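# Move the lowest-lot cardboard box onto the desk

## Task

Read the lot numbers printed on the shelf edges directly beneath each cardboard box, find the box with the smallest number anywhere in the storeroom, and place it on the desk so it rests there without the robot supporting it. Every other cardboard box must stay on the shelf it started on, and the robot must not tip over or finish leaning.

## Robot and tools

Robot: a Hello Robot Stretch 3 with one arm. It has a two-wheeled base (0.33 m long, 0.34 m wide), a lift that rides up a vertical mast, and a telescoping arm that reaches out to the robot's right side. The base cannot drive sideways, so moving the gripper forward or back means driving the base. On-the-spot turns pivot about the point between the drive wheels, 0.05 m behind the front edge. With the arm in and the wrist folded, a turn sweeps a 0.28 m radius; an unfolded level gripper reaches beyond that.

Frames: the base frame has its origin on the floor between the drive wheels, x forward, y left, z up. hand_pose is reported in it, at the point where closed fingertips meet. The odometry frame is the base frame as it was at the scene's start; heading is positive to the left, within -3.142 to 3.142.

Cameras: head_camera (896x504) and nav_camera (672x504 fisheye) are on the head and both follow head_pan_rad and head_tilt_rad. wrist_camera (644x364) is on the gripper. Every successful execute_actions result ends with one image from each camera, taken at the end of the call.

Tool execute_actions(actions): a list of actions run in order. An empty list just reports the current state. Each action may have "robot" (a command), "steps" (1 to 450 control steps at 30 per second, default 1) and "until" (an early-exit condition, only alongside steps). {"steps": n} alone waits. If any value is invalid or out of range, the entire call is rejected and nothing runs.

A command may contain:
- "base": exactly one of {"translate_m": d}, a relative drive in metres along the current heading, forward positive, |d| at most 1; or {"rotate_rad": d}, a relative on-the-spot turn in radians, counter-clockwise (left) positive, |d| at most 3.2. Both are offsets counted from where the base is when that command begins.
- "joints": absolute targets by name, unnamed joints keep their previous targets. lift_m 0 to 1.1 (arm height on the mast, m); arm_m 0 to 0.52 (extension, m); wrist_yaw_rad -1.345 to 4.42 (0 along the arm, positive swings toward the front, 3.0 folded over the base); wrist_pitch_rad -1.57 to 0.451 (0 level, negative tips fingers down); wrist_roll_rad -2.911 to 2.911 (0 fingers side by side); gripper_m -0.089 to 0.179 (larger is wider; the actual gap is about 0.007 m less when nearly shut and 0.025 m less when wide, zero below 0.007); head_pan_rad -3.953 to 1.73 (0 forward, positive left, -1.57 looks along the arm); head_tilt_rad -1.53 to 0.419 (negative looks down).
- "contact_limits": {"arm_m": effort %, 1 to 100}, the effort at which that arm motion halts with contact_stop (negative sense when retracting). Lower is gentler; it stays until the next arm_m command.
Base and joint motions in one command start together and keep going across later actions. Instead of one command, "robot" may be a list of up to 8 commands and {"pause_s": s} items (s at most 15) executed in sequence; each waits for the previous to finish "done" (off_target also passes for base and gripper), otherwise the rest is dropped. {"robot": {"stop": true}} brakes everything and clears the queue. Any new command acts immediately, replacing targets it names and discarding an older queue.

"until": {"robot": {"status": "ended"}} fires when nothing is moving and no queue runs; use it with steps 450 to wait for completion. Fields can also be tested, e.g. {"lift_m": [">", 0.3], "base_status": ["!=", "moving"]}, with =, !=, <, <=, >, >=; joint readings compare to three decimals, base values to four. {"any": {"status": "ended"}} fires when the first motion ends.

Result lines: base_status shows progress as (moved of goal); joint_goals, joint_status and measured_speeds list each joint; refusals, queue and queue_left track commands. Status words: moving, done (within tolerance), off_target (resting short, maybe still pushing), contact_stop (lift or arm hit something and went slack until next command), time_out, stopped, not_commanded, torque_fault (a wrist servo shut off for 10 s, joint limp, goals refused). robot.on_its_own appears when the robot changed a goal, a joint is slack or off, a motor strains at rest, or base_tilt drifts 3 degrees or more. Lines starting refused: or dropped: name the failing goal, counting actions and commands from 0. Also given: base_odometry, turned_by_wheels, turned_by_imu, base_tilt (forward/right positive, degrees, with a fixed bias up to about 4), motor_effort in % (peak in brackets, fairly noisy), lidar_m (12 distances in 30-degree sectors, first straight ahead, counter-clockwise, plane 0.17 m high), wrist_depth_mm and head_depth_mm (7x7 median depths).

Tool zoom_image(camera, region): returns a sharper crop of that camera's most recent image; region is [x0, y0, x1, y1] in pixels from top-left, up to 504x504. Useful for reading lot numbers.

Tool finished_scene(scene): ends the given scene number permanently. Make sure every motion has ended first; any leftover motion is braked.

Practical rules: fast base motion (0.30 m/s, 1.9 rad/s) needs lift_m under 0.30, arm_m under 0.03 and wrist_yaw_rad over 2.54; otherwise 0.10 m/s and 0.63 rad/s. Fold or unfold the wrist only with lift_m between 0.32 and 0.95, wrist_pitch_rad -0.4 and roll near 0; once folded, lift may go down to 0.25. With wrist_yaw_rad under -0.4 keep pitch at -0.5 or lower. To grasp, command gripper_m below the box's width; to let go, open at least 0.02 beyond the contact value. Gripper readings do not prove a hold; check cameras. Avoid pushing the arm into rigid things with the gripper above about 0.45 m, never push again after a contact_stop, and do not drive while the gripper is snagged. If the robot tilts, reverse the last move in small steps, free the gripper, and lower lift_m near 0.2. Avoid drops, slams and knocking boxes; objects may occasionally get nudged by outside disturbances. Faster completion is better.

Each tool is called after "Emit:" by a JSON object that holds its "method" and its "body", one argument or row to a line.

## Session

Emit:
{"method": "execute_actions", "body": {
  "actions": []
}}

Scene clock: 0.00 s.
robot.base_odometry: x=+0.000 y=+0.000 heading=+0.000 (m, m, rad; robot's odometry frame)
robot.turned_by_wheels: +0.000 (rad since the last result)
robot.turned_by_imu: +0.000 (rad since the last result)
robot.base_tilt: forward=-1.3 right=-1.7 (deg)
robot.lidar_m: 1.15 2.38 2.13 1.02 0.81 0.80 0.87 1.31 2.16 1.90 0.85 0.85
robot.head_depth_mm: 1516 1501 1492 1466 1458 1446 1229 / 1607 1597 1581 1553 1534 1522 1220 / 1703 1714 1681 1671 1646 1623 1212 / 1820 1816 1779 1752 1726 1723 1694 / 1936 1958 1928 1910 1878 1845 1816 / 1991 2135 2076 2053 2003 2004 1951 / 1995 2341 2317 2203 2203 2154 2106
robot.base_status: not_commanded
robot.joint_positions: lift_m=+0.489 arm_m=+0.001 wrist_yaw_rad=+3.095 wrist_pitch_rad=-0.550 wrist_roll_rad=-0.007 gripper_m=+0.037 head_pan_rad=-0.013 head_tilt_rad=-0.006
robot.joint_goals: lift_m=+0.489 arm_m=+0.001 wrist_yaw_rad=+3.095 wrist_pitch_rad=-0.550 wrist_roll_rad=-0.007 gripper_m=+0.037 head_pan_rad=-0.013 head_tilt_rad=-0.006
robot.joint_status: lift_m=not_commanded arm_m=not_commanded wrist_yaw_rad=not_commanded wrist_pitch_rad=not_commanded wrist_roll_rad=not_commanded gripper_m=not_commanded head_pan_rad=not_commanded head_tilt_rad=not_commanded
robot.measured_speeds: translate_m=+0.000 rotate_rad=+0.000 lift_m=+0.000 arm_m=+0.000 wrist_yaw_rad=+0.000 wrist_pitch_rad=+0.000 wrist_roll_rad=+0.000 head_pan_rad=+0.000 head_tilt_rad=+0.000
robot: refusals=0 queue=idle queue_left=0
robot.motor_effort: left_wheel=+0 right_wheel=+0 lift_m=+18 arm_m=-1 wrist_yaw_rad=+0 wrist_pitch_rad=+5 wrist_roll_rad=+0 gripper_m=+0 head_pan_rad=-1 head_tilt_rad=+2 (%)
robot.hand_pose: x=-0.0116 y=+0.0602 z=+0.4731 quat_wxyz=(+0.207, +0.682, +0.177, +0.678) (m; robot's base frame)
robot.wrist_depth_mm: 616 700 - - - - - / 654 764 - - - - - / 695 843 - - - - - / 720 851 883 897 914 891 912 / 744 746 743 774 758 767 757 / 646 645 - 673 687 684 667 / 574 581 - - 592 598 589
pictures: head_camera (sideways: a quarter turn clockwise sets it upright), nav_camera (sideways: a quarter turn counterclockwise sets it upright), wrist_camera
Images, in order (width x height): head_camera 896x504, nav_camera 672x504, wrist_camera 644x364.

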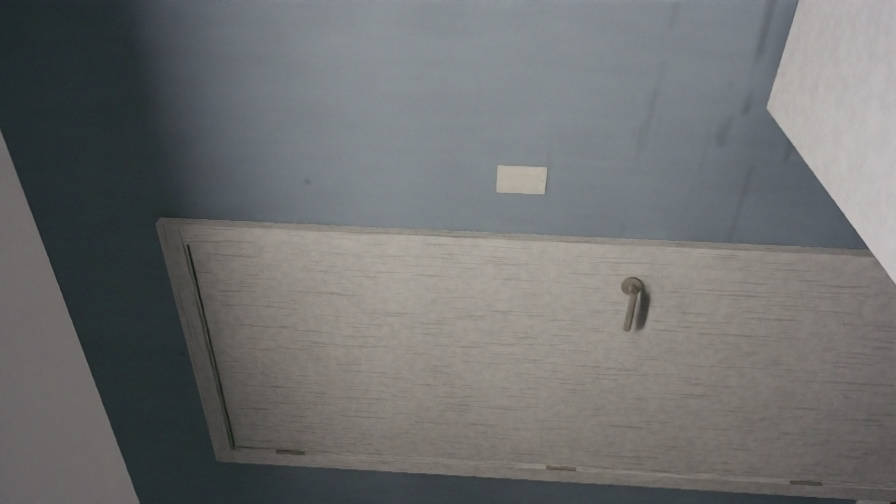

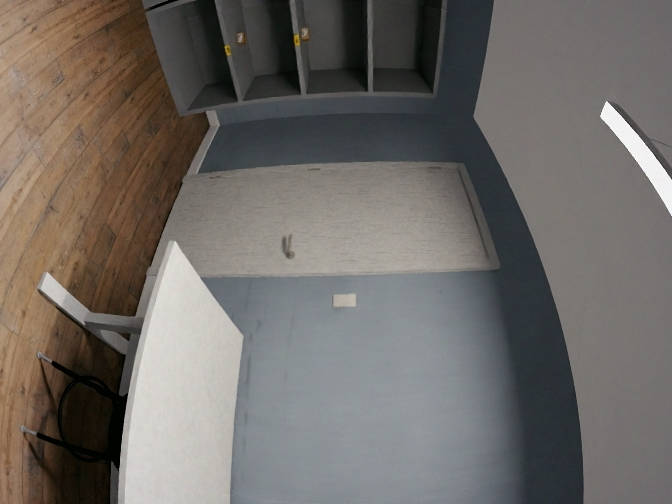

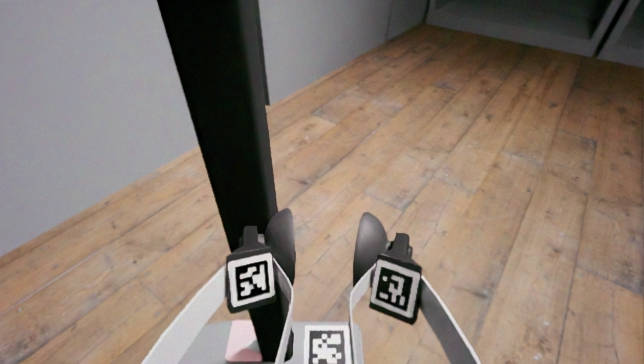

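Emit:
{"method": "execute_actions", "body": {
  "actions": [
    {"robot":{"joints":{"head_pan_rad":1.2,"head_tilt_rad":-0.3}},"steps":450,"until":{"robot":{"status":"ended"}}}
  ]
}}

Emit:
{"method": "execute_actions", "body": {
  "actions": [
    {"robot":{"joints":{"head_pan_rad":-1.6,"head_tilt_rad":-0.3}},"steps":450,"until":{"robot":{"status":"ended"}}}
  ]
}}

Emit:
{"method": "execute_actions", "body": {
  "actions": [
    {"robot":{"joints":{"head_pan_rad":-3.3,"head_tilt_rad":-0.3}},"steps":450,"until":{"robot":{"status":"ended"}}}
  ]
}}

Scene clock: 2.87 s.
robot.base_odometry: x=+0.000 y=+0.000 heading=+0.000 (m, m, rad; robot's odometry frame)
robot.turned_by_wheels: +0.000 (rad since the last result)
robot.turned_by_imu: +0.001 (rad since the last result)
robot.base_tilt: forward=-1.3 right=-1.6 (deg)
robot.lidar_m: 1.15 2.37 2.13 1.02 0.82 0.80 0.87 1.31 2.16 1.90 0.86 0.85
robot.head_depth_mm: 2215 2282 2375 2145 2206 2220 1732 / 2257 2350 2470 2570 2655 2226 1733 / 2321 2424 2530 2642 2740 2226 1717 / 2376 2481 2571 2690 2771 2206 1696 / 2082 2105 2206 2299 2479 2160 1689 / 1650 1720 1802 1895 1984 1989 1681 / 1374 1408 1466 1541 1599 1665 1608
robot.base_status: not_commanded
robot.joint_positions: lift_m=+0.489 arm_m=+0.001 wrist_yaw_rad=+3.095 wrist_pitch_rad=-0.550 wrist_roll_rad=-0.007 gripper_m=+0.037 head_pan_rad=+1.193 head_tilt_rad=-0.296
robot.joint_goals: lift_m=+0.489 arm_m=+0.001 wrist_yaw_rad=+3.095 wrist_pitch_rad=-0.550 wrist_roll_rad=-0.007 gripper_m=+0.037 head_pan_rad=+1.200 head_tilt_rad=-0.300
robot.joint_status: lift_m=not_commanded arm_m=not_commanded wrist_yaw_rad=not_commanded wrist_pitch_rad=not_commanded wrist_roll_rad=not_commanded gripper_m=not_commanded head_pan_rad=done head_tilt_rad=done
robot.measured_speeds: translate_m=+0.000 rotate_rad=+0.000 lift_m=+0.000 arm_m=+0.000 wrist_yaw_rad=+0.000 wrist_pitch_rad=+0.000 wrist_roll_rad=+0.000 head_pan_rad=+0.000 head_tilt_rad=+0.000
robot: refusals=0 queue=done queue_left=0
robot.motor_effort: left_wheel=+0(0) right_wheel=+0(0) lift_m=+18(18) arm_m=-2(1) wrist_yaw_rad=+0(0) wrist_pitch_rad=+5(5) wrist_roll_rad=+0(0) gripper_m=+0(0) head_pan_rad=+4(51) head_tilt_rad=-1(20) (%)
robot.hand_pose: x=-0.0116 y=+0.0602 z=+0.4731 quat_wxyz=(+0.207, +0.682, +0.177, +0.678) (m; robot's base frame)
robot.wrist_depth_mm: 619 724 - - - - - / 650 797 - - - - - / 681 823 - - - - - / 742 856 891 894 915 896 896 / 731 763 769 774 779 751 766 / 645 668 - 662 682 684 657 / 576 587 - - 581 593 589
pictures: head_camera (sideways: a quarter turn clockwise sets it upright), nav_camera (sideways: a quarter turn counterclockwise sets it upright), wrist_camera
Images, in order (width x height): head_camera 896x504, nav_camera 672x504, wrist_camera 644x364.

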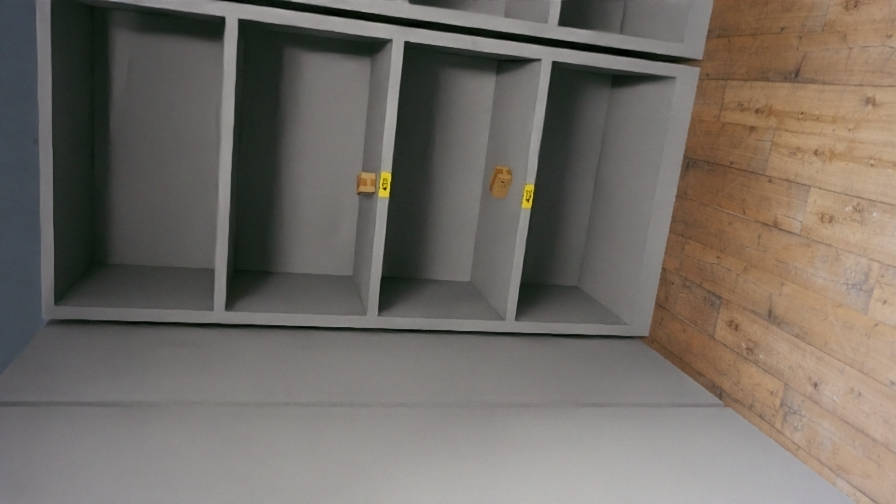

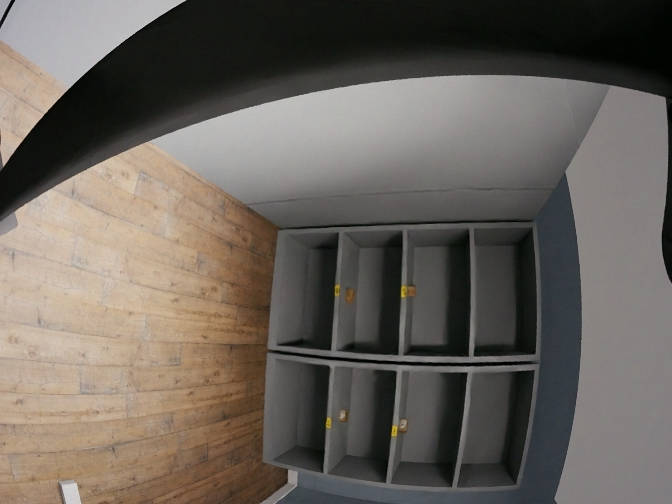

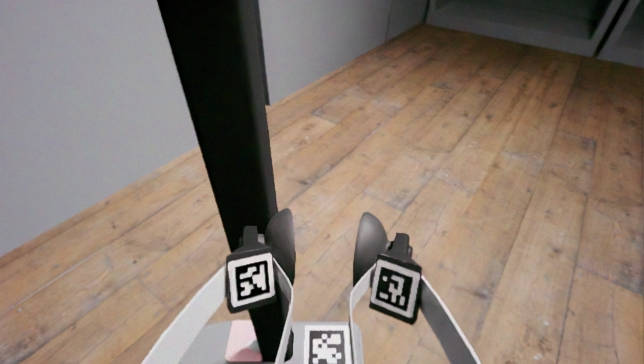

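Scene clock: 4.70 s.
robot.base_odometry: x=+0.000 y=+0.000 heading=+0.000 (m, m, rad; robot's odometry frame)
robot.turned_by_wheels: +0.000 (rad since the last result)
robot.turned_by_imu: +0.000 (rad since the last result)
robot.base_tilt: forward=-1.3 right=-1.6 (deg)
robot.lidar_m: 1.15 2.37 2.13 1.02 0.81 0.80 0.87 1.31 2.16 1.90 0.85 0.85
robot.head_depth_mm: 2008 2070 2122 2182 2312 2274 1748 / 2129 2179 2263 2336 2418 2247 1736 / 2235 2309 2423 2498 2574 2217 1718 / 2273 2417 2482 2649 2739 2183 1713 / 2021 2117 2238 2364 2444 2091 1688 / 1808 1884 1992 2064 2037 1909 1674 / 1638 1707 1790 1856 1340 1041 1575
robot.base_status: not_commanded
robot.joint_positions: lift_m=+0.489 arm_m=+0.001 wrist_yaw_rad=+3.095 wrist_pitch_rad=-0.550 wrist_roll_rad=-0.007 gripper_m=+0.037 head_pan_rad=-1.593 head_tilt_rad=-0.296
robot.joint_goals: lift_m=+0.489 arm_m=+0.001 wrist_yaw_rad=+3.095 wrist_pitch_rad=-0.550 wrist_roll_rad=-0.007 gripper_m=+0.037 head_pan_rad=-1.600 head_tilt_rad=-0.300
robot.joint_status: lift_m=not_commanded arm_m=not_commanded wrist_yaw_rad=not_commanded wrist_pitch_rad=not_commanded wrist_roll_rad=not_commanded gripper_m=not_commanded head_pan_rad=done head_tilt_rad=done
robot.measured_speeds: translate_m=+0.000 rotate_rad=+0.000 lift_m=+0.000 arm_m=+0.000 wrist_yaw_rad=+0.000 wrist_pitch_rad=+0.000 wrist_roll_rad=+0.000 head_pan_rad=+0.000 head_tilt_rad=+0.000
robot: refusals=0 queue=done queue_left=0
robot.motor_effort: left_wheel=+0(0) right_wheel=+0(0) lift_m=+18(18) arm_m=-1(2) wrist_yaw_rad=+0(0) wrist_pitch_rad=+5(4) wrist_roll_rad=+0(0) gripper_m=+0(0) head_pan_rad=-5(52) head_tilt_rad=-1(0) (%)
robot.hand_pose: x=-0.0116 y=+0.0602 z=+0.4731 quat_wxyz=(+0.207, +0.682, +0.177, +0.678) (m; robot's base frame)
robot.wrist_depth_mm: 609 707 - - - - - / 662 792 - - - - - / 670 855 - - - - - / 733 844 880 889 917 885 897 / 732 752 757 786 756 746 787 / 676 653 - 661 681 663 656 / 579 594 - - 584 591 579
pictures: head_camera (sideways: a quarter turn clockwise sets it upright), nav_camera (sideways: a quarter turn counterclockwise sets it upright), wrist_camera
Images, in order (width x height): head_camera 896x504, nav_camera 672x504, wrist_camera 644x364.

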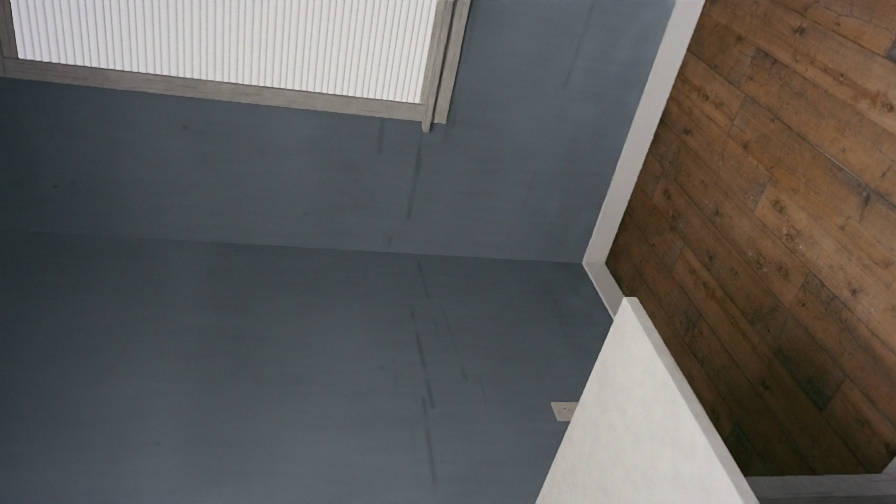

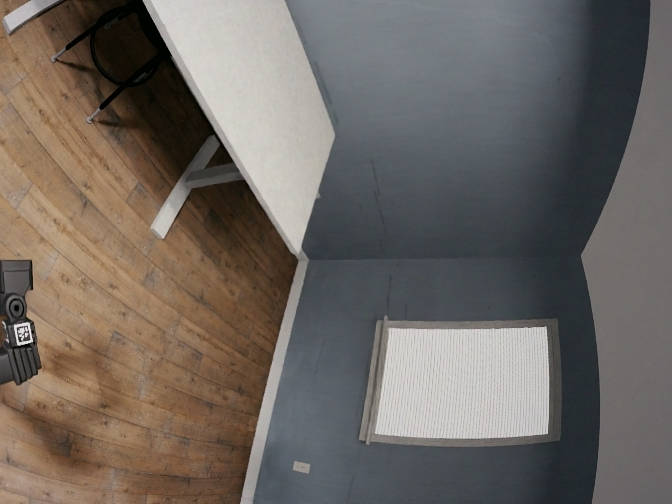

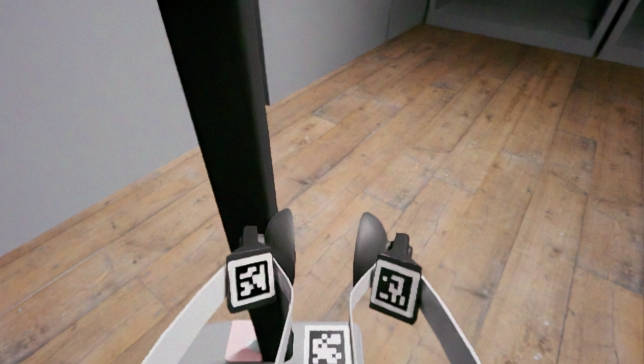

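Scene clock: 6.07 s.
robot.base_odometry: x=+0.000 y=+0.000 heading=+0.000 (m, m, rad; robot's odometry frame)
robot.turned_by_wheels: +0.000 (rad since the last result)
robot.turned_by_imu: +0.000 (rad since the last result)
robot.base_tilt: forward=-1.3 right=-1.6 (deg)
robot.lidar_m: 1.15 2.37 2.13 1.02 0.82 0.80 0.87 1.32 2.16 1.90 0.86 0.85
robot.head_depth_mm: 700 717 745 770 798 824 861 / 727 756 790 815 842 877 907 / 760 790 818 851 884 926 964 / 797 826 862 893 933 977 1022 / 838 870 910 947 994 1039 1092 / 882 918 961 1005 1057 1107 1170 / 935 971 1020 1071 1125 1188 1254
robot.base_status: not_commanded
robot.joint_positions: lift_m=+0.489 arm_m=+0.001 wrist_yaw_rad=+3.095 wrist_pitch_rad=-0.550 wrist_roll_rad=-0.007 gripper_m=+0.037 head_pan_rad=-3.293 head_tilt_rad=-0.296
robot.joint_goals: lift_m=+0.489 arm_m=+0.001 wrist_yaw_rad=+3.095 wrist_pitch_rad=-0.550 wrist_roll_rad=-0.007 gripper_m=+0.037 head_pan_rad=-3.300 head_tilt_rad=-0.300
robot.joint_status: lift_m=not_commanded arm_m=not_commanded wrist_yaw_rad=not_commanded wrist_pitch_rad=not_commanded wrist_roll_rad=not_commanded gripper_m=not_commanded head_pan_rad=done head_tilt_rad=done
robot.measured_speeds: translate_m=+0.000 rotate_rad=+0.000 lift_m=+0.000 arm_m=+0.000 wrist_yaw_rad=+0.000 wrist_pitch_rad=+0.000 wrist_roll_rad=+0.000 head_pan_rad=+0.000 head_tilt_rad=+0.000
robot: refusals=0 queue=done queue_left=0
robot.motor_effort: left_wheel=+0(0) right_wheel=+0(0) lift_m=+18(18) arm_m=+0(0) wrist_yaw_rad=+0(0) wrist_pitch_rad=+4(5) wrist_roll_rad=+0(0) gripper_m=+0(0) head_pan_rad=-5(52) head_tilt_rad=-1(4) (%)
robot.hand_pose: x=-0.0116 y=+0.0602 z=+0.4731 quat_wxyz=(+0.207, +0.682, +0.177, +0.678) (m; robot's base frame)
robot.wrist_depth_mm: 614 708 - - - - - / 659 785 - - - - - / 685 854 - - - - - / 737 836 866 886 887 903 895 / 735 753 740 763 788 793 752 / 636 652 - 661 665 669 666 / 572 578 - - 582 587 585
pictures: head_camera (sideways: a quarter turn clockwise sets it upright), nav_camera (sideways: a quarter turn counterclockwise sets it upright), wrist_camera
Images, in order (width x height): head_camera 896x504, nav_camera 672x504, wrist_camera 644x364.

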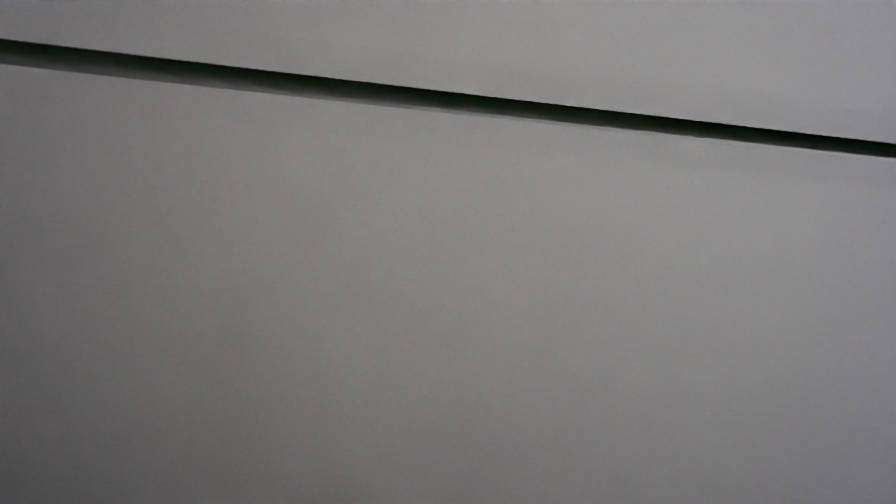

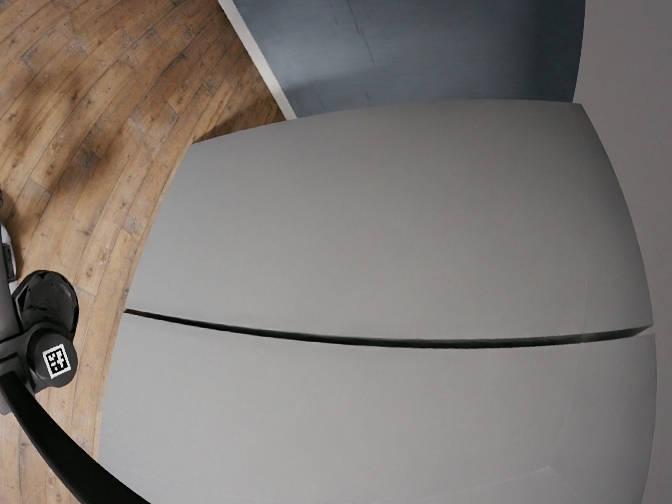

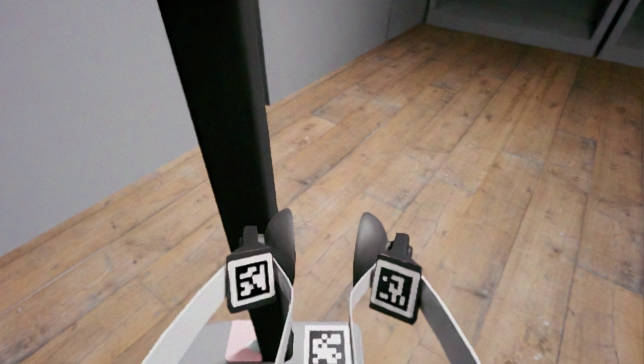

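Emit:
{"method": "execute_actions", "body": {
  "actions": [
    {"robot":{"joints":{"head_pan_rad":0.8,"head_tilt_rad":-0.3}},"steps":450,"until":{"robot":{"status":"ended"}}}
  ]
}}

Scene clock: 8.50 s.
robot.base_odometry: x=+0.000 y=+0.000 heading=+0.000 (m, m, rad; robot's odometry frame)
robot.turned_by_wheels: +0.000 (rad since the last result)
robot.turned_by_imu: +0.001 (rad since the last result)
robot.base_tilt: forward=-1.4 right=-1.6 (deg)
robot.lidar_m: 1.15 2.37 2.13 1.03 0.81 0.80 0.87 1.31 2.16 1.90 0.86 0.86
robot.head_depth_mm: 2375 2312 2395 2487 2892 2258 1733 / 2386 2487 2609 2713 2696 2247 1714 / 2348 2459 2582 2658 2800 2220 1718 / 2330 2432 2534 2643 2806 2192 1702 / 1962 2231 2161 2565 2472 2175 1681 / 2254 2350 2434 2559 2668 2158 1670 / 2224 2324 2412 2527 2673 2125 1659
robot.base_status: not_commanded
robot.joint_positions: lift_m=+0.489 arm_m=+0.001 wrist_yaw_rad=+3.095 wrist_pitch_rad=-0.550 wrist_roll_rad=-0.007 gripper_m=+0.037 head_pan_rad=+0.793 head_tilt_rad=-0.296
robot.joint_goals: lift_m=+0.489 arm_m=+0.001 wrist_yaw_rad=+3.095 wrist_pitch_rad=-0.550 wrist_roll_rad=-0.007 gripper_m=+0.037 head_pan_rad=+0.800 head_tilt_rad=-0.300
robot.joint_status: lift_m=not_commanded arm_m=not_commanded wrist_yaw_rad=not_commanded wrist_pitch_rad=not_commanded wrist_roll_rad=not_commanded gripper_m=not_commanded head_pan_rad=done head_tilt_rad=done
robot.measured_speeds: translate_m=+0.000 rotate_rad=+0.000 lift_m=+0.000 arm_m=+0.000 wrist_yaw_rad=+0.000 wrist_pitch_rad=+0.000 wrist_roll_rad=+0.000 head_pan_rad=+0.000 head_tilt_rad=+0.000
robot: refusals=0 queue=done queue_left=0
robot.motor_effort: left_wheel=+0(0) right_wheel=+0(0) lift_m=+18(18) arm_m=-1(1) wrist_yaw_rad=+0(0) wrist_pitch_rad=+4(4) wrist_roll_rad=+0(0) gripper_m=+0(0) head_pan_rad=+3(51) head_tilt_rad=-1(1) (%)
robot.hand_pose: x=-0.0116 y=+0.0602 z=+0.4731 quat_wxyz=(+0.207, +0.682, +0.177, +0.678) (m; robot's base frame)
robot.wrist_depth_mm: 626 722 - - - - - / 657 765 - - - - - / 679 839 - - - - - / 734 846 883 915 907 889 902 / 742 742 734 757 775 758 795 / 654 660 - 666 686 656 662 / 575 585 - - 583 591 584
pictures: head_camera (sideways: a quarter turn clockwise sets it upright), nav_camera (sideways: a quarter turn counterclockwise sets it upright), wrist_camera
Images, in order (width x height): head_camera 896x504, nav_camera 672x504, wrist_camera 644x364.

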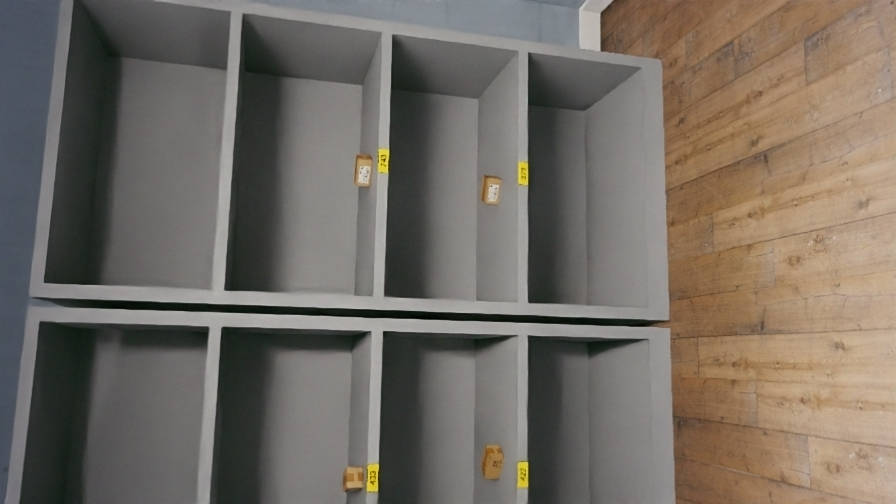

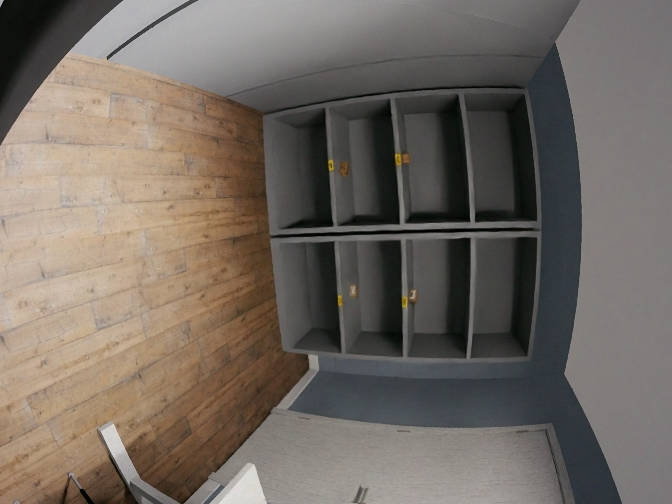

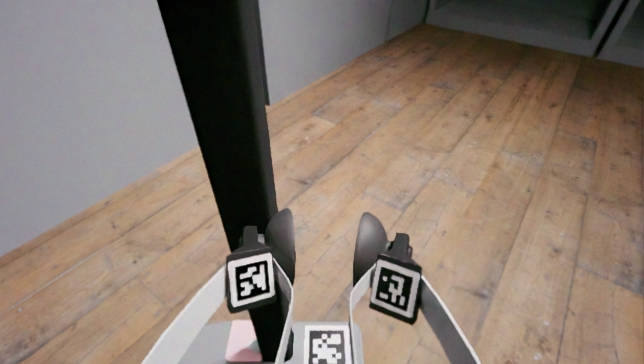

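Emit:
{"method": "zoom_image", "body": {
  "camera": "head_camera",
  "region": [340, 130, 550, 230]
}}

Emit:
{"method": "zoom_image", "body": {
  "camera": "head_camera",
  "region": [330, 420, 550, 504]
}}

Region (340, 130, 550, 230) of head_camera's 896x504 image, scaled by 2.400, with more detail than that image has; it fills the top 240 rows of this view, and the rest is white.

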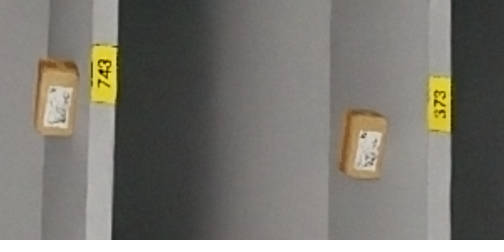

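Region (330, 420, 550, 504) of head_camera's 896x504 image, scaled by 2.291, with more detail than that image has; it fills the top 192 rows of this view, and the rest is white.

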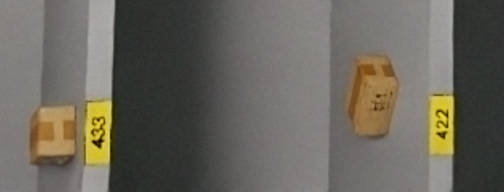

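Emit:
{"method": "execute_actions", "body": {
  "actions": [
    {"robot":{"joints":{"lift_m":0.27,"head_pan_rad":0,"head_tilt_rad":-0.5}},"steps":450,"until":{"robot":{"lift_m":["<",0.295]}}},
    {"robot":{"base":{"rotate_rad":-2.22}},"steps":450,"until":{"robot":{"status":"ended"}}}
  ]
}}

Scene clock: 13.80 s.
robot.base_odometry: x=+0.000 y=+0.000 heading=-2.220 (m, m, rad; robot's odometry frame)
robot.turned_by_wheels: -2.220 (rad since the last result)
robot.turned_by_imu: -2.212 (rad since the last result)
robot.base_tilt: forward=-1.5 right=-1.7 (deg)
robot.lidar_m: 2.16 2.09 1.26 0.86 1.55 2.11 2.13 1.13 0.83 0.80 0.84 1.15
robot.head_depth_mm: 1876 2017 2168 2366 2236 1760 1444 / 1865 2004 2155 2380 2240 1754 1436 / 1872 1997 2161 2369 2201 1732 1426 / 1874 2024 2190 2382 2176 1722 1412 / 1881 2034 2178 2397 2168 1715 1408 / 1866 2028 2203 2394 2145 1696 1398 / 1891 2004 2197 2401 2125 1685 1382
robot.base_status: done (rotate_rad -2.2199 of -2.2200)
robot.joint_positions: lift_m=+0.270 arm_m=+0.001 wrist_yaw_rad=+3.095 wrist_pitch_rad=-0.550 wrist_roll_rad=-0.007 gripper_m=+0.037 head_pan_rad=+0.007 head_tilt_rad=-0.494
robot.joint_goals: lift_m=+0.270 arm_m=+0.001 wrist_yaw_rad=+3.095 wrist_pitch_rad=-0.550 wrist_roll_rad=-0.007 gripper_m=+0.037 head_pan_rad=+0.000 head_tilt_rad=-0.500
robot.joint_status: lift_m=done arm_m=not_commanded wrist_yaw_rad=not_commanded wrist_pitch_rad=not_commanded wrist_roll_rad=not_commanded gripper_m=not_commanded head_pan_rad=done head_tilt_rad=done
robot.measured_speeds: translate_m=+0.000 rotate_rad=+0.000 lift_m=+0.000 arm_m=+0.000 wrist_yaw_rad=+0.000 wrist_pitch_rad=+0.000 wrist_roll_rad=+0.000 head_pan_rad=+0.000 head_tilt_rad=+0.000
robot: refusals=0 queue=done queue_left=0
robot.motor_effort: left_wheel=+2(9) right_wheel=-2(10) lift_m=+11(17) arm_m=-1(2) wrist_yaw_rad=+0(0) wrist_pitch_rad=+5(4) wrist_roll_rad=+0(0) gripper_m=+0(0) head_pan_rad=-5(51) head_tilt_rad=-2(19) (%)
robot.hand_pose: x=-0.0116 y=+0.0601 z=+0.2547 quat_wxyz=(+0.208, +0.682, +0.177, +0.678) (m; robot's base frame)
robot.wrist_depth_mm: - - - - - - - / 878 826 - 887 897 930 855 / 685 695 - 699 715 706 731 / 578 574 571 577 585 578 594 / 477 526 - - 493 489 485 / - - - - 434 423 424 / - - - - 375 374 375
pictures: head_camera (sideways: a quarter turn clockwise sets it upright), nav_camera (sideways: a quarter turn counterclockwise sets it upright), wrist_camera
Images, in order (width x height): head_camera 896x504, nav_camera 672x504, wrist_camera 644x364.

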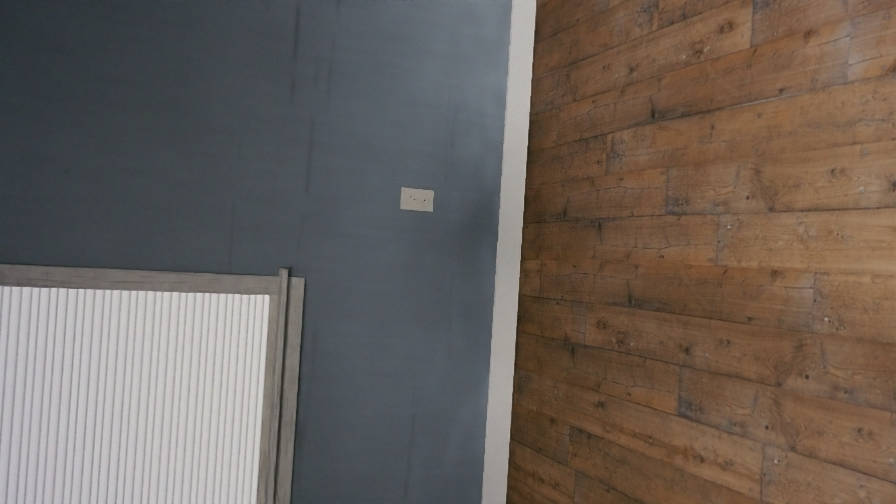

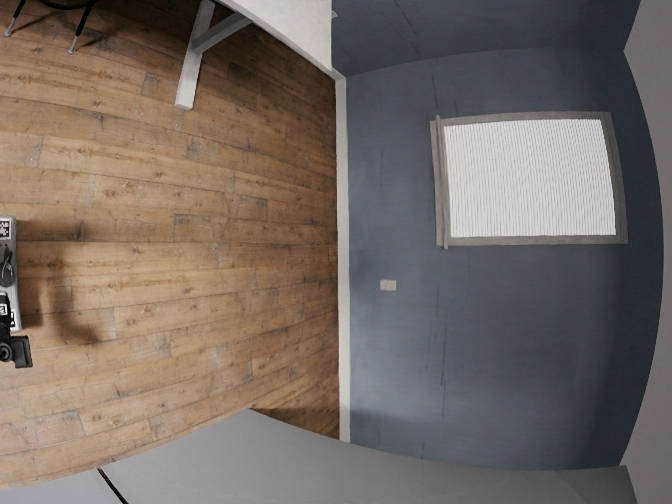

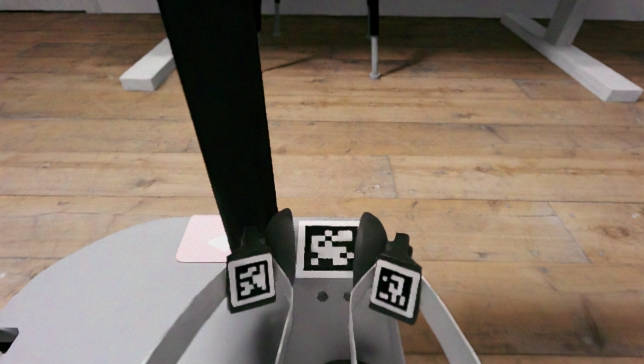

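Emit:
{"method": "execute_actions", "body": {
  "actions": [
    {"robot":[{"base":{"translate_m":1.0},"joints":{"head_pan_rad":-1.3,"head_tilt_rad":-0.4}},{"base":{"translate_m":0.3}}],"steps":450,"until":{"robot":{"status":"ended"}}}
  ]
}}

Scene clock: 21.67 s.
robot.base_odometry: x=-0.786 y=-1.036 heading=-2.220 (m, m, rad; robot's odometry frame)
robot.turned_by_wheels: +0.000 (rad since the last result)
robot.turned_by_imu: +0.002 (rad since the last result)
robot.base_tilt: forward=-1.4 right=-1.6 (deg)
robot.lidar_m: 0.86 0.90 1.24 1.47 1.53 1.44 3.09 1.15 0.85 0.83 1.21 0.90
robot.head_depth_mm: 1948 2049 2174 2298 2397 1882 1296 / 1992 2096 2231 2375 2452 1922 1535 / 2044 2163 2298 2423 2505 1900 1535 / 2094 2235 2358 2528 2523 1883 1511 / 2042 2160 2323 2515 2410 1871 1509 / 1667 1748 1847 1965 2101 1854 1493 / 1388 1452 1529 1603 1702 1727 1489
robot.base_status: done (translate_m +0.3000 of +0.3000)
robot.joint_positions: lift_m=+0.270 arm_m=+0.001 wrist_yaw_rad=+3.095 wrist_pitch_rad=-0.550 wrist_roll_rad=-0.007 gripper_m=+0.037 head_pan_rad=-1.293 head_tilt_rad=-0.408
robot.joint_goals: lift_m=+0.270 arm_m=+0.001 wrist_yaw_rad=+3.095 wrist_pitch_rad=-0.550 wrist_roll_rad=-0.007 gripper_m=+0.037 head_pan_rad=-1.300 head_tilt_rad=-0.400
robot.joint_status: lift_m=done arm_m=not_commanded wrist_yaw_rad=not_commanded wrist_pitch_rad=not_commanded wrist_roll_rad=not_commanded gripper_m=not_commanded head_pan_rad=done head_tilt_rad=done
robot.measured_speeds: translate_m=+0.000 rotate_rad=+0.000 lift_m=+0.000 arm_m=+0.000 wrist_yaw_rad=+0.000 wrist_pitch_rad=+0.000 wrist_roll_rad=+0.000 head_pan_rad=+0.000 head_tilt_rad=+0.000
robot: refusals=0 queue=done queue_left=0
robot.motor_effort: left_wheel=+2(9) right_wheel=-3(6) lift_m=+11(11) arm_m=-1(1) wrist_yaw_rad=+0(0) wrist_pitch_rad=+4(5) wrist_roll_rad=+0(0) gripper_m=+1(0) head_pan_rad=-5(52) head_tilt_rad=+4(13) (%)
robot.hand_pose: x=-0.0116 y=+0.0601 z=+0.2547 quat_wxyz=(+0.208, +0.682, +0.177, +0.678) (m; robot's base frame)
robot.wrist_depth_mm: - - - - - - - / 868 834 - 907 889 929 902 / 686 697 - 685 695 685 727 / 569 575 596 580 583 583 582 / 485 525 - - 501 488 499 / - - - - 440 426 422 / - - - - 368 379 373
pictures: head_camera (sideways: a quarter turn clockwise sets it upright), nav_camera (sideways: a quarter turn counterclockwise sets it upright), wrist_camera
Images, in order (width x height): head_camera 896x504, nav_camera 672x504, wrist_camera 644x364.

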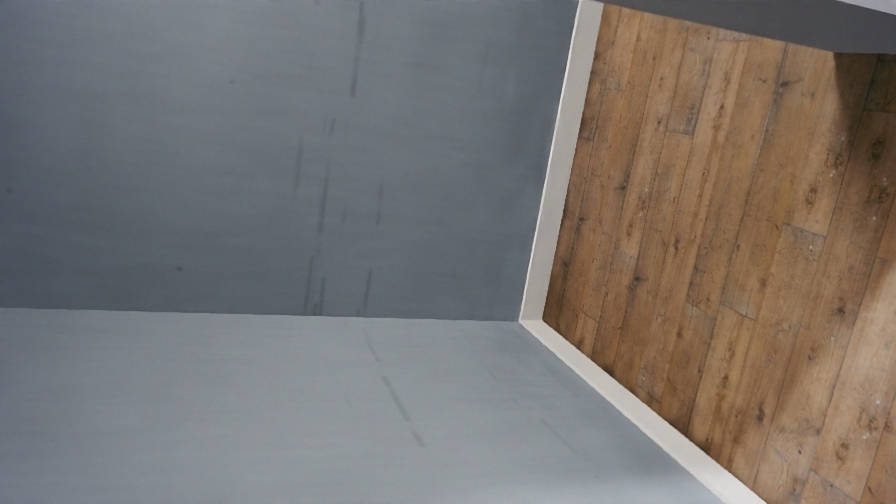

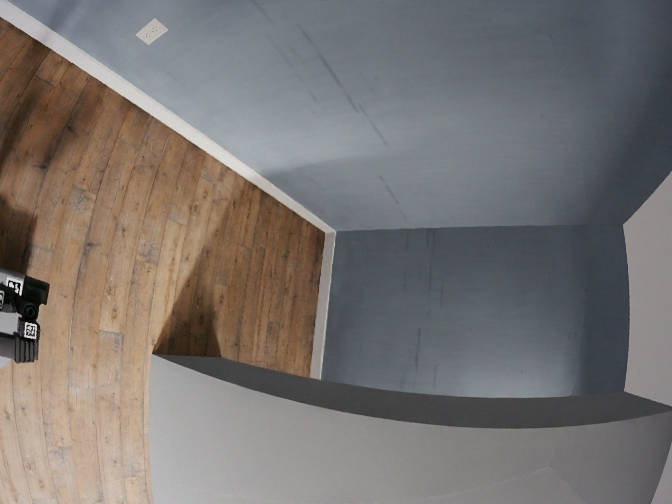

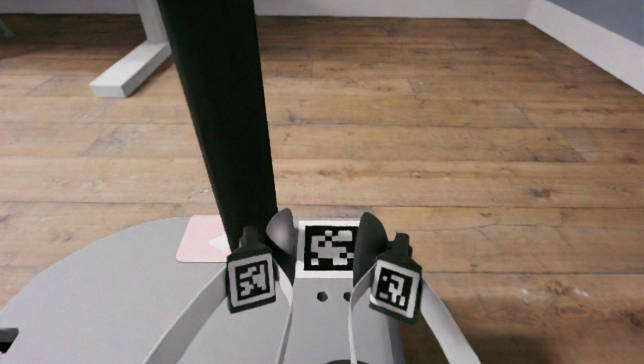

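Emit:
{"method": "execute_actions", "body": {
  "actions": [
    {"robot":[{"base":{"translate_m":0.2},"joints":{"head_pan_rad":-1.3,"head_tilt_rad":-0.35}},{"base":{"rotate_rad":-1.571}},{"base":{"translate_m":1.0}},{"base":{"translate_m":0.4}}],"steps":450,"until":{"robot":{"status":"ended"}}}
  ]
}}

Scene clock: 34.63 s.
robot.base_odometry: x=-2.022 y=-0.349 heading=+2.492 (m, m, rad; robot's odometry frame)
robot.turned_by_wheels: -1.571 (rad since the last result)
robot.turned_by_imu: -1.561 (rad since the last result)
robot.base_tilt: forward=-1.3 right=-1.6 (deg)
robot.lidar_m: 0.89 0.88 0.65 0.63 0.66 0.92 2.73 0.54 0.41 1.27 1.24 0.92
robot.head_depth_mm: 3612 3761 3866 3634 2327 1824 1444 / 3650 3856 - - 2808 2049 1622 / 3680 3877 - - 2752 2026 1602 / 2660 2919 3112 3416 2716 2017 1583 / 2063 2190 2338 2514 2531 2002 1585 / 1671 1750 1861 1943 2093 1975 1569 / 1414 1476 1533 1598 1686 1777 1560
robot.base_status: done (translate_m +0.4000 of +0.4000)
robot.joint_positions: lift_m=+0.270 arm_m=+0.001 wrist_yaw_rad=+3.095 wrist_pitch_rad=-0.550 wrist_roll_rad=-0.007 gripper_m=+0.037 head_pan_rad=-1.293 head_tilt_rad=-0.359
robot.joint_goals: lift_m=+0.270 arm_m=+0.001 wrist_yaw_rad=+3.095 wrist_pitch_rad=-0.550 wrist_roll_rad=-0.007 gripper_m=+0.037 head_pan_rad=-1.300 head_tilt_rad=-0.350
robot.joint_status: lift_m=done arm_m=not_commanded wrist_yaw_rad=not_commanded wrist_pitch_rad=not_commanded wrist_roll_rad=not_commanded gripper_m=not_commanded head_pan_rad=done head_tilt_rad=done
robot.measured_speeds: translate_m=+0.000 rotate_rad=+0.000 lift_m=+0.000 arm_m=+0.000 wrist_yaw_rad=+0.000 wrist_pitch_rad=+0.000 wrist_roll_rad=+0.000 head_pan_rad=+0.000 head_tilt_rad=+0.000
robot: refusals=0 queue=done queue_left=0
robot.motor_effort: left_wheel=+2(9) right_wheel=-2(10) lift_m=+11(11) arm_m=-2(1) wrist_yaw_rad=+0(0) wrist_pitch_rad=+5(5) wrist_roll_rad=+0(0) gripper_m=+0(1) head_pan_rad=-4(5) head_tilt_rad=+4(12) (%)
robot.hand_pose: x=-0.0116 y=+0.0601 z=+0.2547 quat_wxyz=(+0.208, +0.682, +0.177, +0.678) (m; robot's base frame)
robot.wrist_depth_mm: 637 634 - 627 626 612 615 / 702 704 - 687 678 676 696 / 692 705 - 705 712 702 709 / 565 573 585 579 586 595 585 / 481 524 - - 493 497 490 / - - - - 444 427 432 / - - - - 368 376 373
pictures: head_camera (sideways: a quarter turn clockwise sets it upright), nav_camera (sideways: a quarter turn counterclockwise sets it upright), wrist_camera
Images, in order (width x height): head_camera 896x504, nav_camera 672x504, wrist_camera 644x364.

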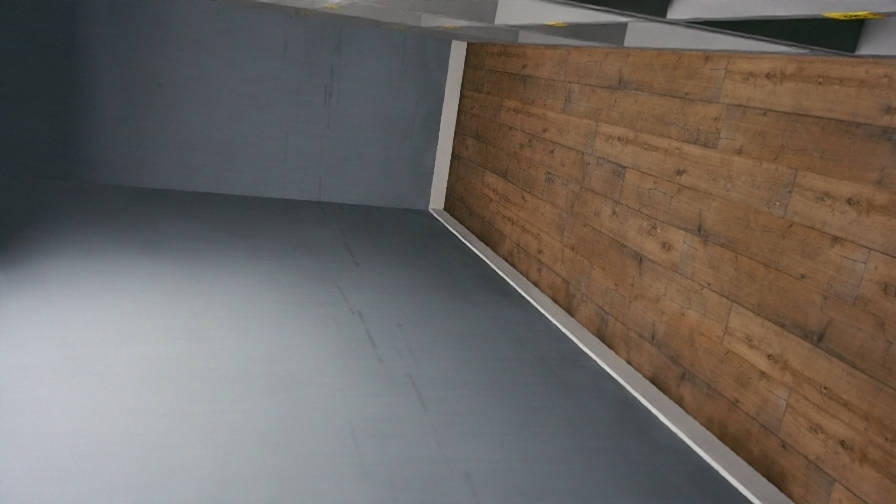

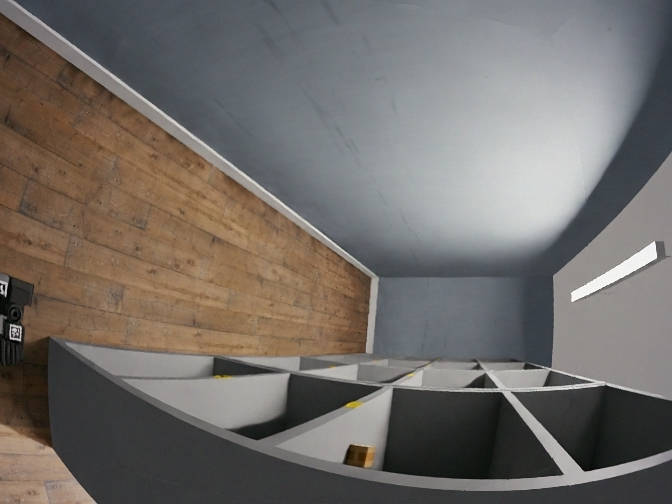

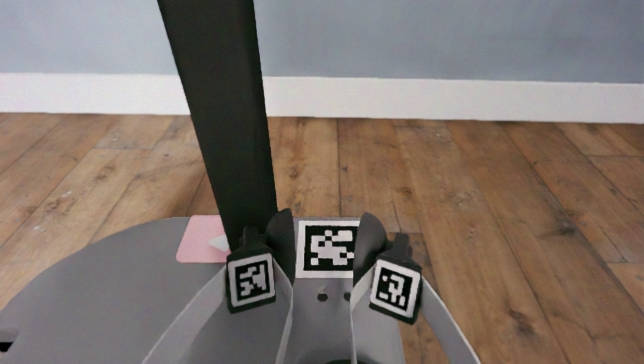

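Emit:
{"method": "execute_actions", "body": {
  "actions": [
    {"robot":[{"base":{"translate_m":0.42},"joints":{"head_pan_rad":-0.9,"head_tilt_rad":-0.5}},{"base":{"rotate_rad":-1.571}},{"base":{"translate_m":0.5}}],"steps":450,"until":{"robot":{"status":"ended"}}}
  ]
}}

Scene clock: 43.43 s.
robot.base_odometry: x=-2.054 y=+0.304 heading=+0.921 (m, m, rad; robot's odometry frame)
robot.turned_by_wheels: -1.571 (rad since the last result)
robot.turned_by_imu: -1.562 (rad since the last result)
robot.base_tilt: forward=-1.5 right=-1.7 (deg)
robot.lidar_m: 1.57 0.62 0.47 0.45 0.48 0.67 1.12 1.18 1.65 0.56 1.06 0.96
robot.head_depth_mm: 919 969 1014 732 1150 1035 849 / 982 1037 1074 726 1222 999 843 / 1046 1117 1136 762 1296 1020 908 / 1018 1106 1126 839 1282 1010 1295 / 919 988 1025 1144 1226 1069 1324 / 837 897 939 1032 1131 1226 1315 / 794 861 937 1028 1176 1479 1380
robot.base_status: done (translate_m +0.5000 of +0.5000)
robot.joint_positions: lift_m=+0.270 arm_m=+0.001 wrist_yaw_rad=+3.095 wrist_pitch_rad=-0.550 wrist_roll_rad=-0.007 gripper_m=+0.037 head_pan_rad=-0.907 head_tilt_rad=-0.494
robot.joint_goals: lift_m=+0.270 arm_m=+0.001 wrist_yaw_rad=+3.095 wrist_pitch_rad=-0.550 wrist_roll_rad=-0.007 gripper_m=+0.037 head_pan_rad=-0.900 head_tilt_rad=-0.500
robot.joint_status: lift_m=done arm_m=not_commanded wrist_yaw_rad=not_commanded wrist_pitch_rad=not_commanded wrist_roll_rad=not_commanded gripper_m=not_commanded head_pan_rad=done head_tilt_rad=done
robot.measured_speeds: translate_m=+0.000 rotate_rad=+0.000 lift_m=+0.000 arm_m=+0.000 wrist_yaw_rad=+0.000 wrist_pitch_rad=+0.000 wrist_roll_rad=+0.000 head_pan_rad=+0.000 head_tilt_rad=+0.000
robot: refusals=0 queue=done queue_left=0
robot.motor_effort: left_wheel=+2(9) right_wheel=-2(10) lift_m=+11(11) arm_m=-1(2) wrist_yaw_rad=+0(0) wrist_pitch_rad=+5(5) wrist_roll_rad=+0(0) gripper_m=+0(0) head_pan_rad=+3(35) head_tilt_rad=-2(12) (%)
robot.hand_pose: x=-0.0116 y=+0.0601 z=+0.2547 quat_wxyz=(+0.208, +0.682, +0.177, +0.678) (m; robot's base frame)
robot.wrist_depth_mm: 475 468 - 457 454 454 444 / 530 516 - 522 503 511 494 / 576 582 - 560 556 544 552 / 552 576 577 584 569 587 587 / 484 517 - - 502 489 499 / - - - - 437 426 432 / - - - - 367 378 373
pictures: head_camera (sideways: a quarter turn clockwise sets it upright), nav_camera (sideways: a quarter turn counterclockwise sets it upright), wrist_camera
Images, in order (width x height): head_camera 896x504, nav_camera 672x504, wrist_camera 644x364.

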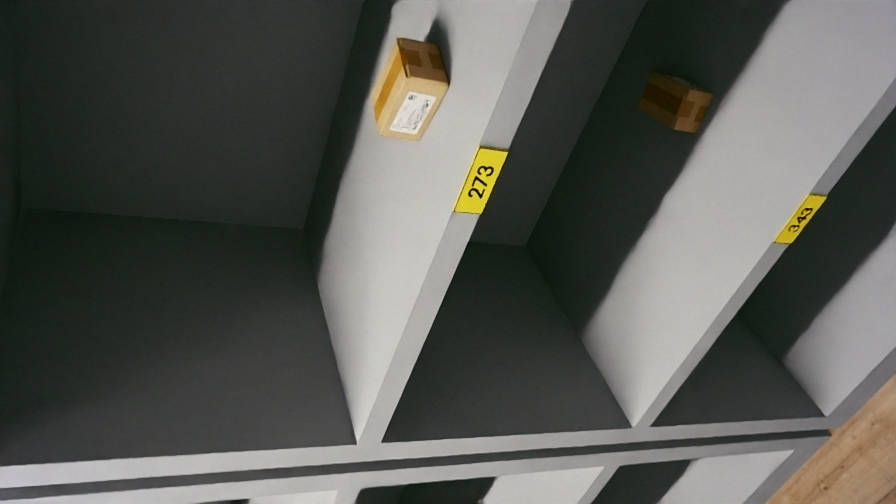

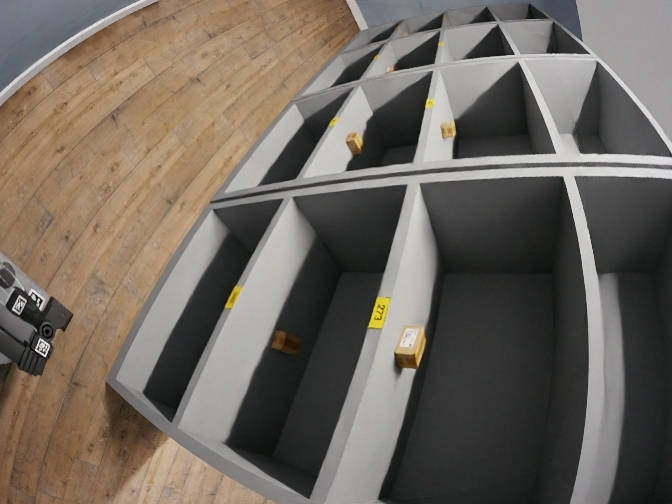

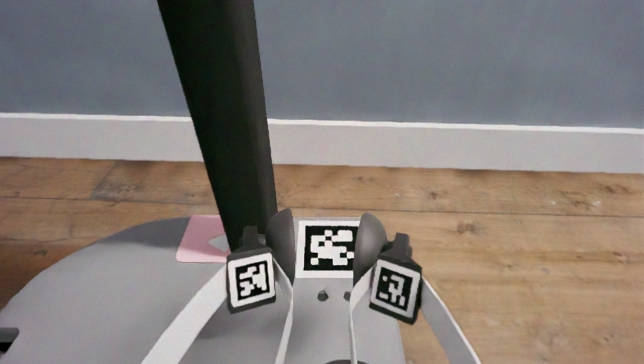

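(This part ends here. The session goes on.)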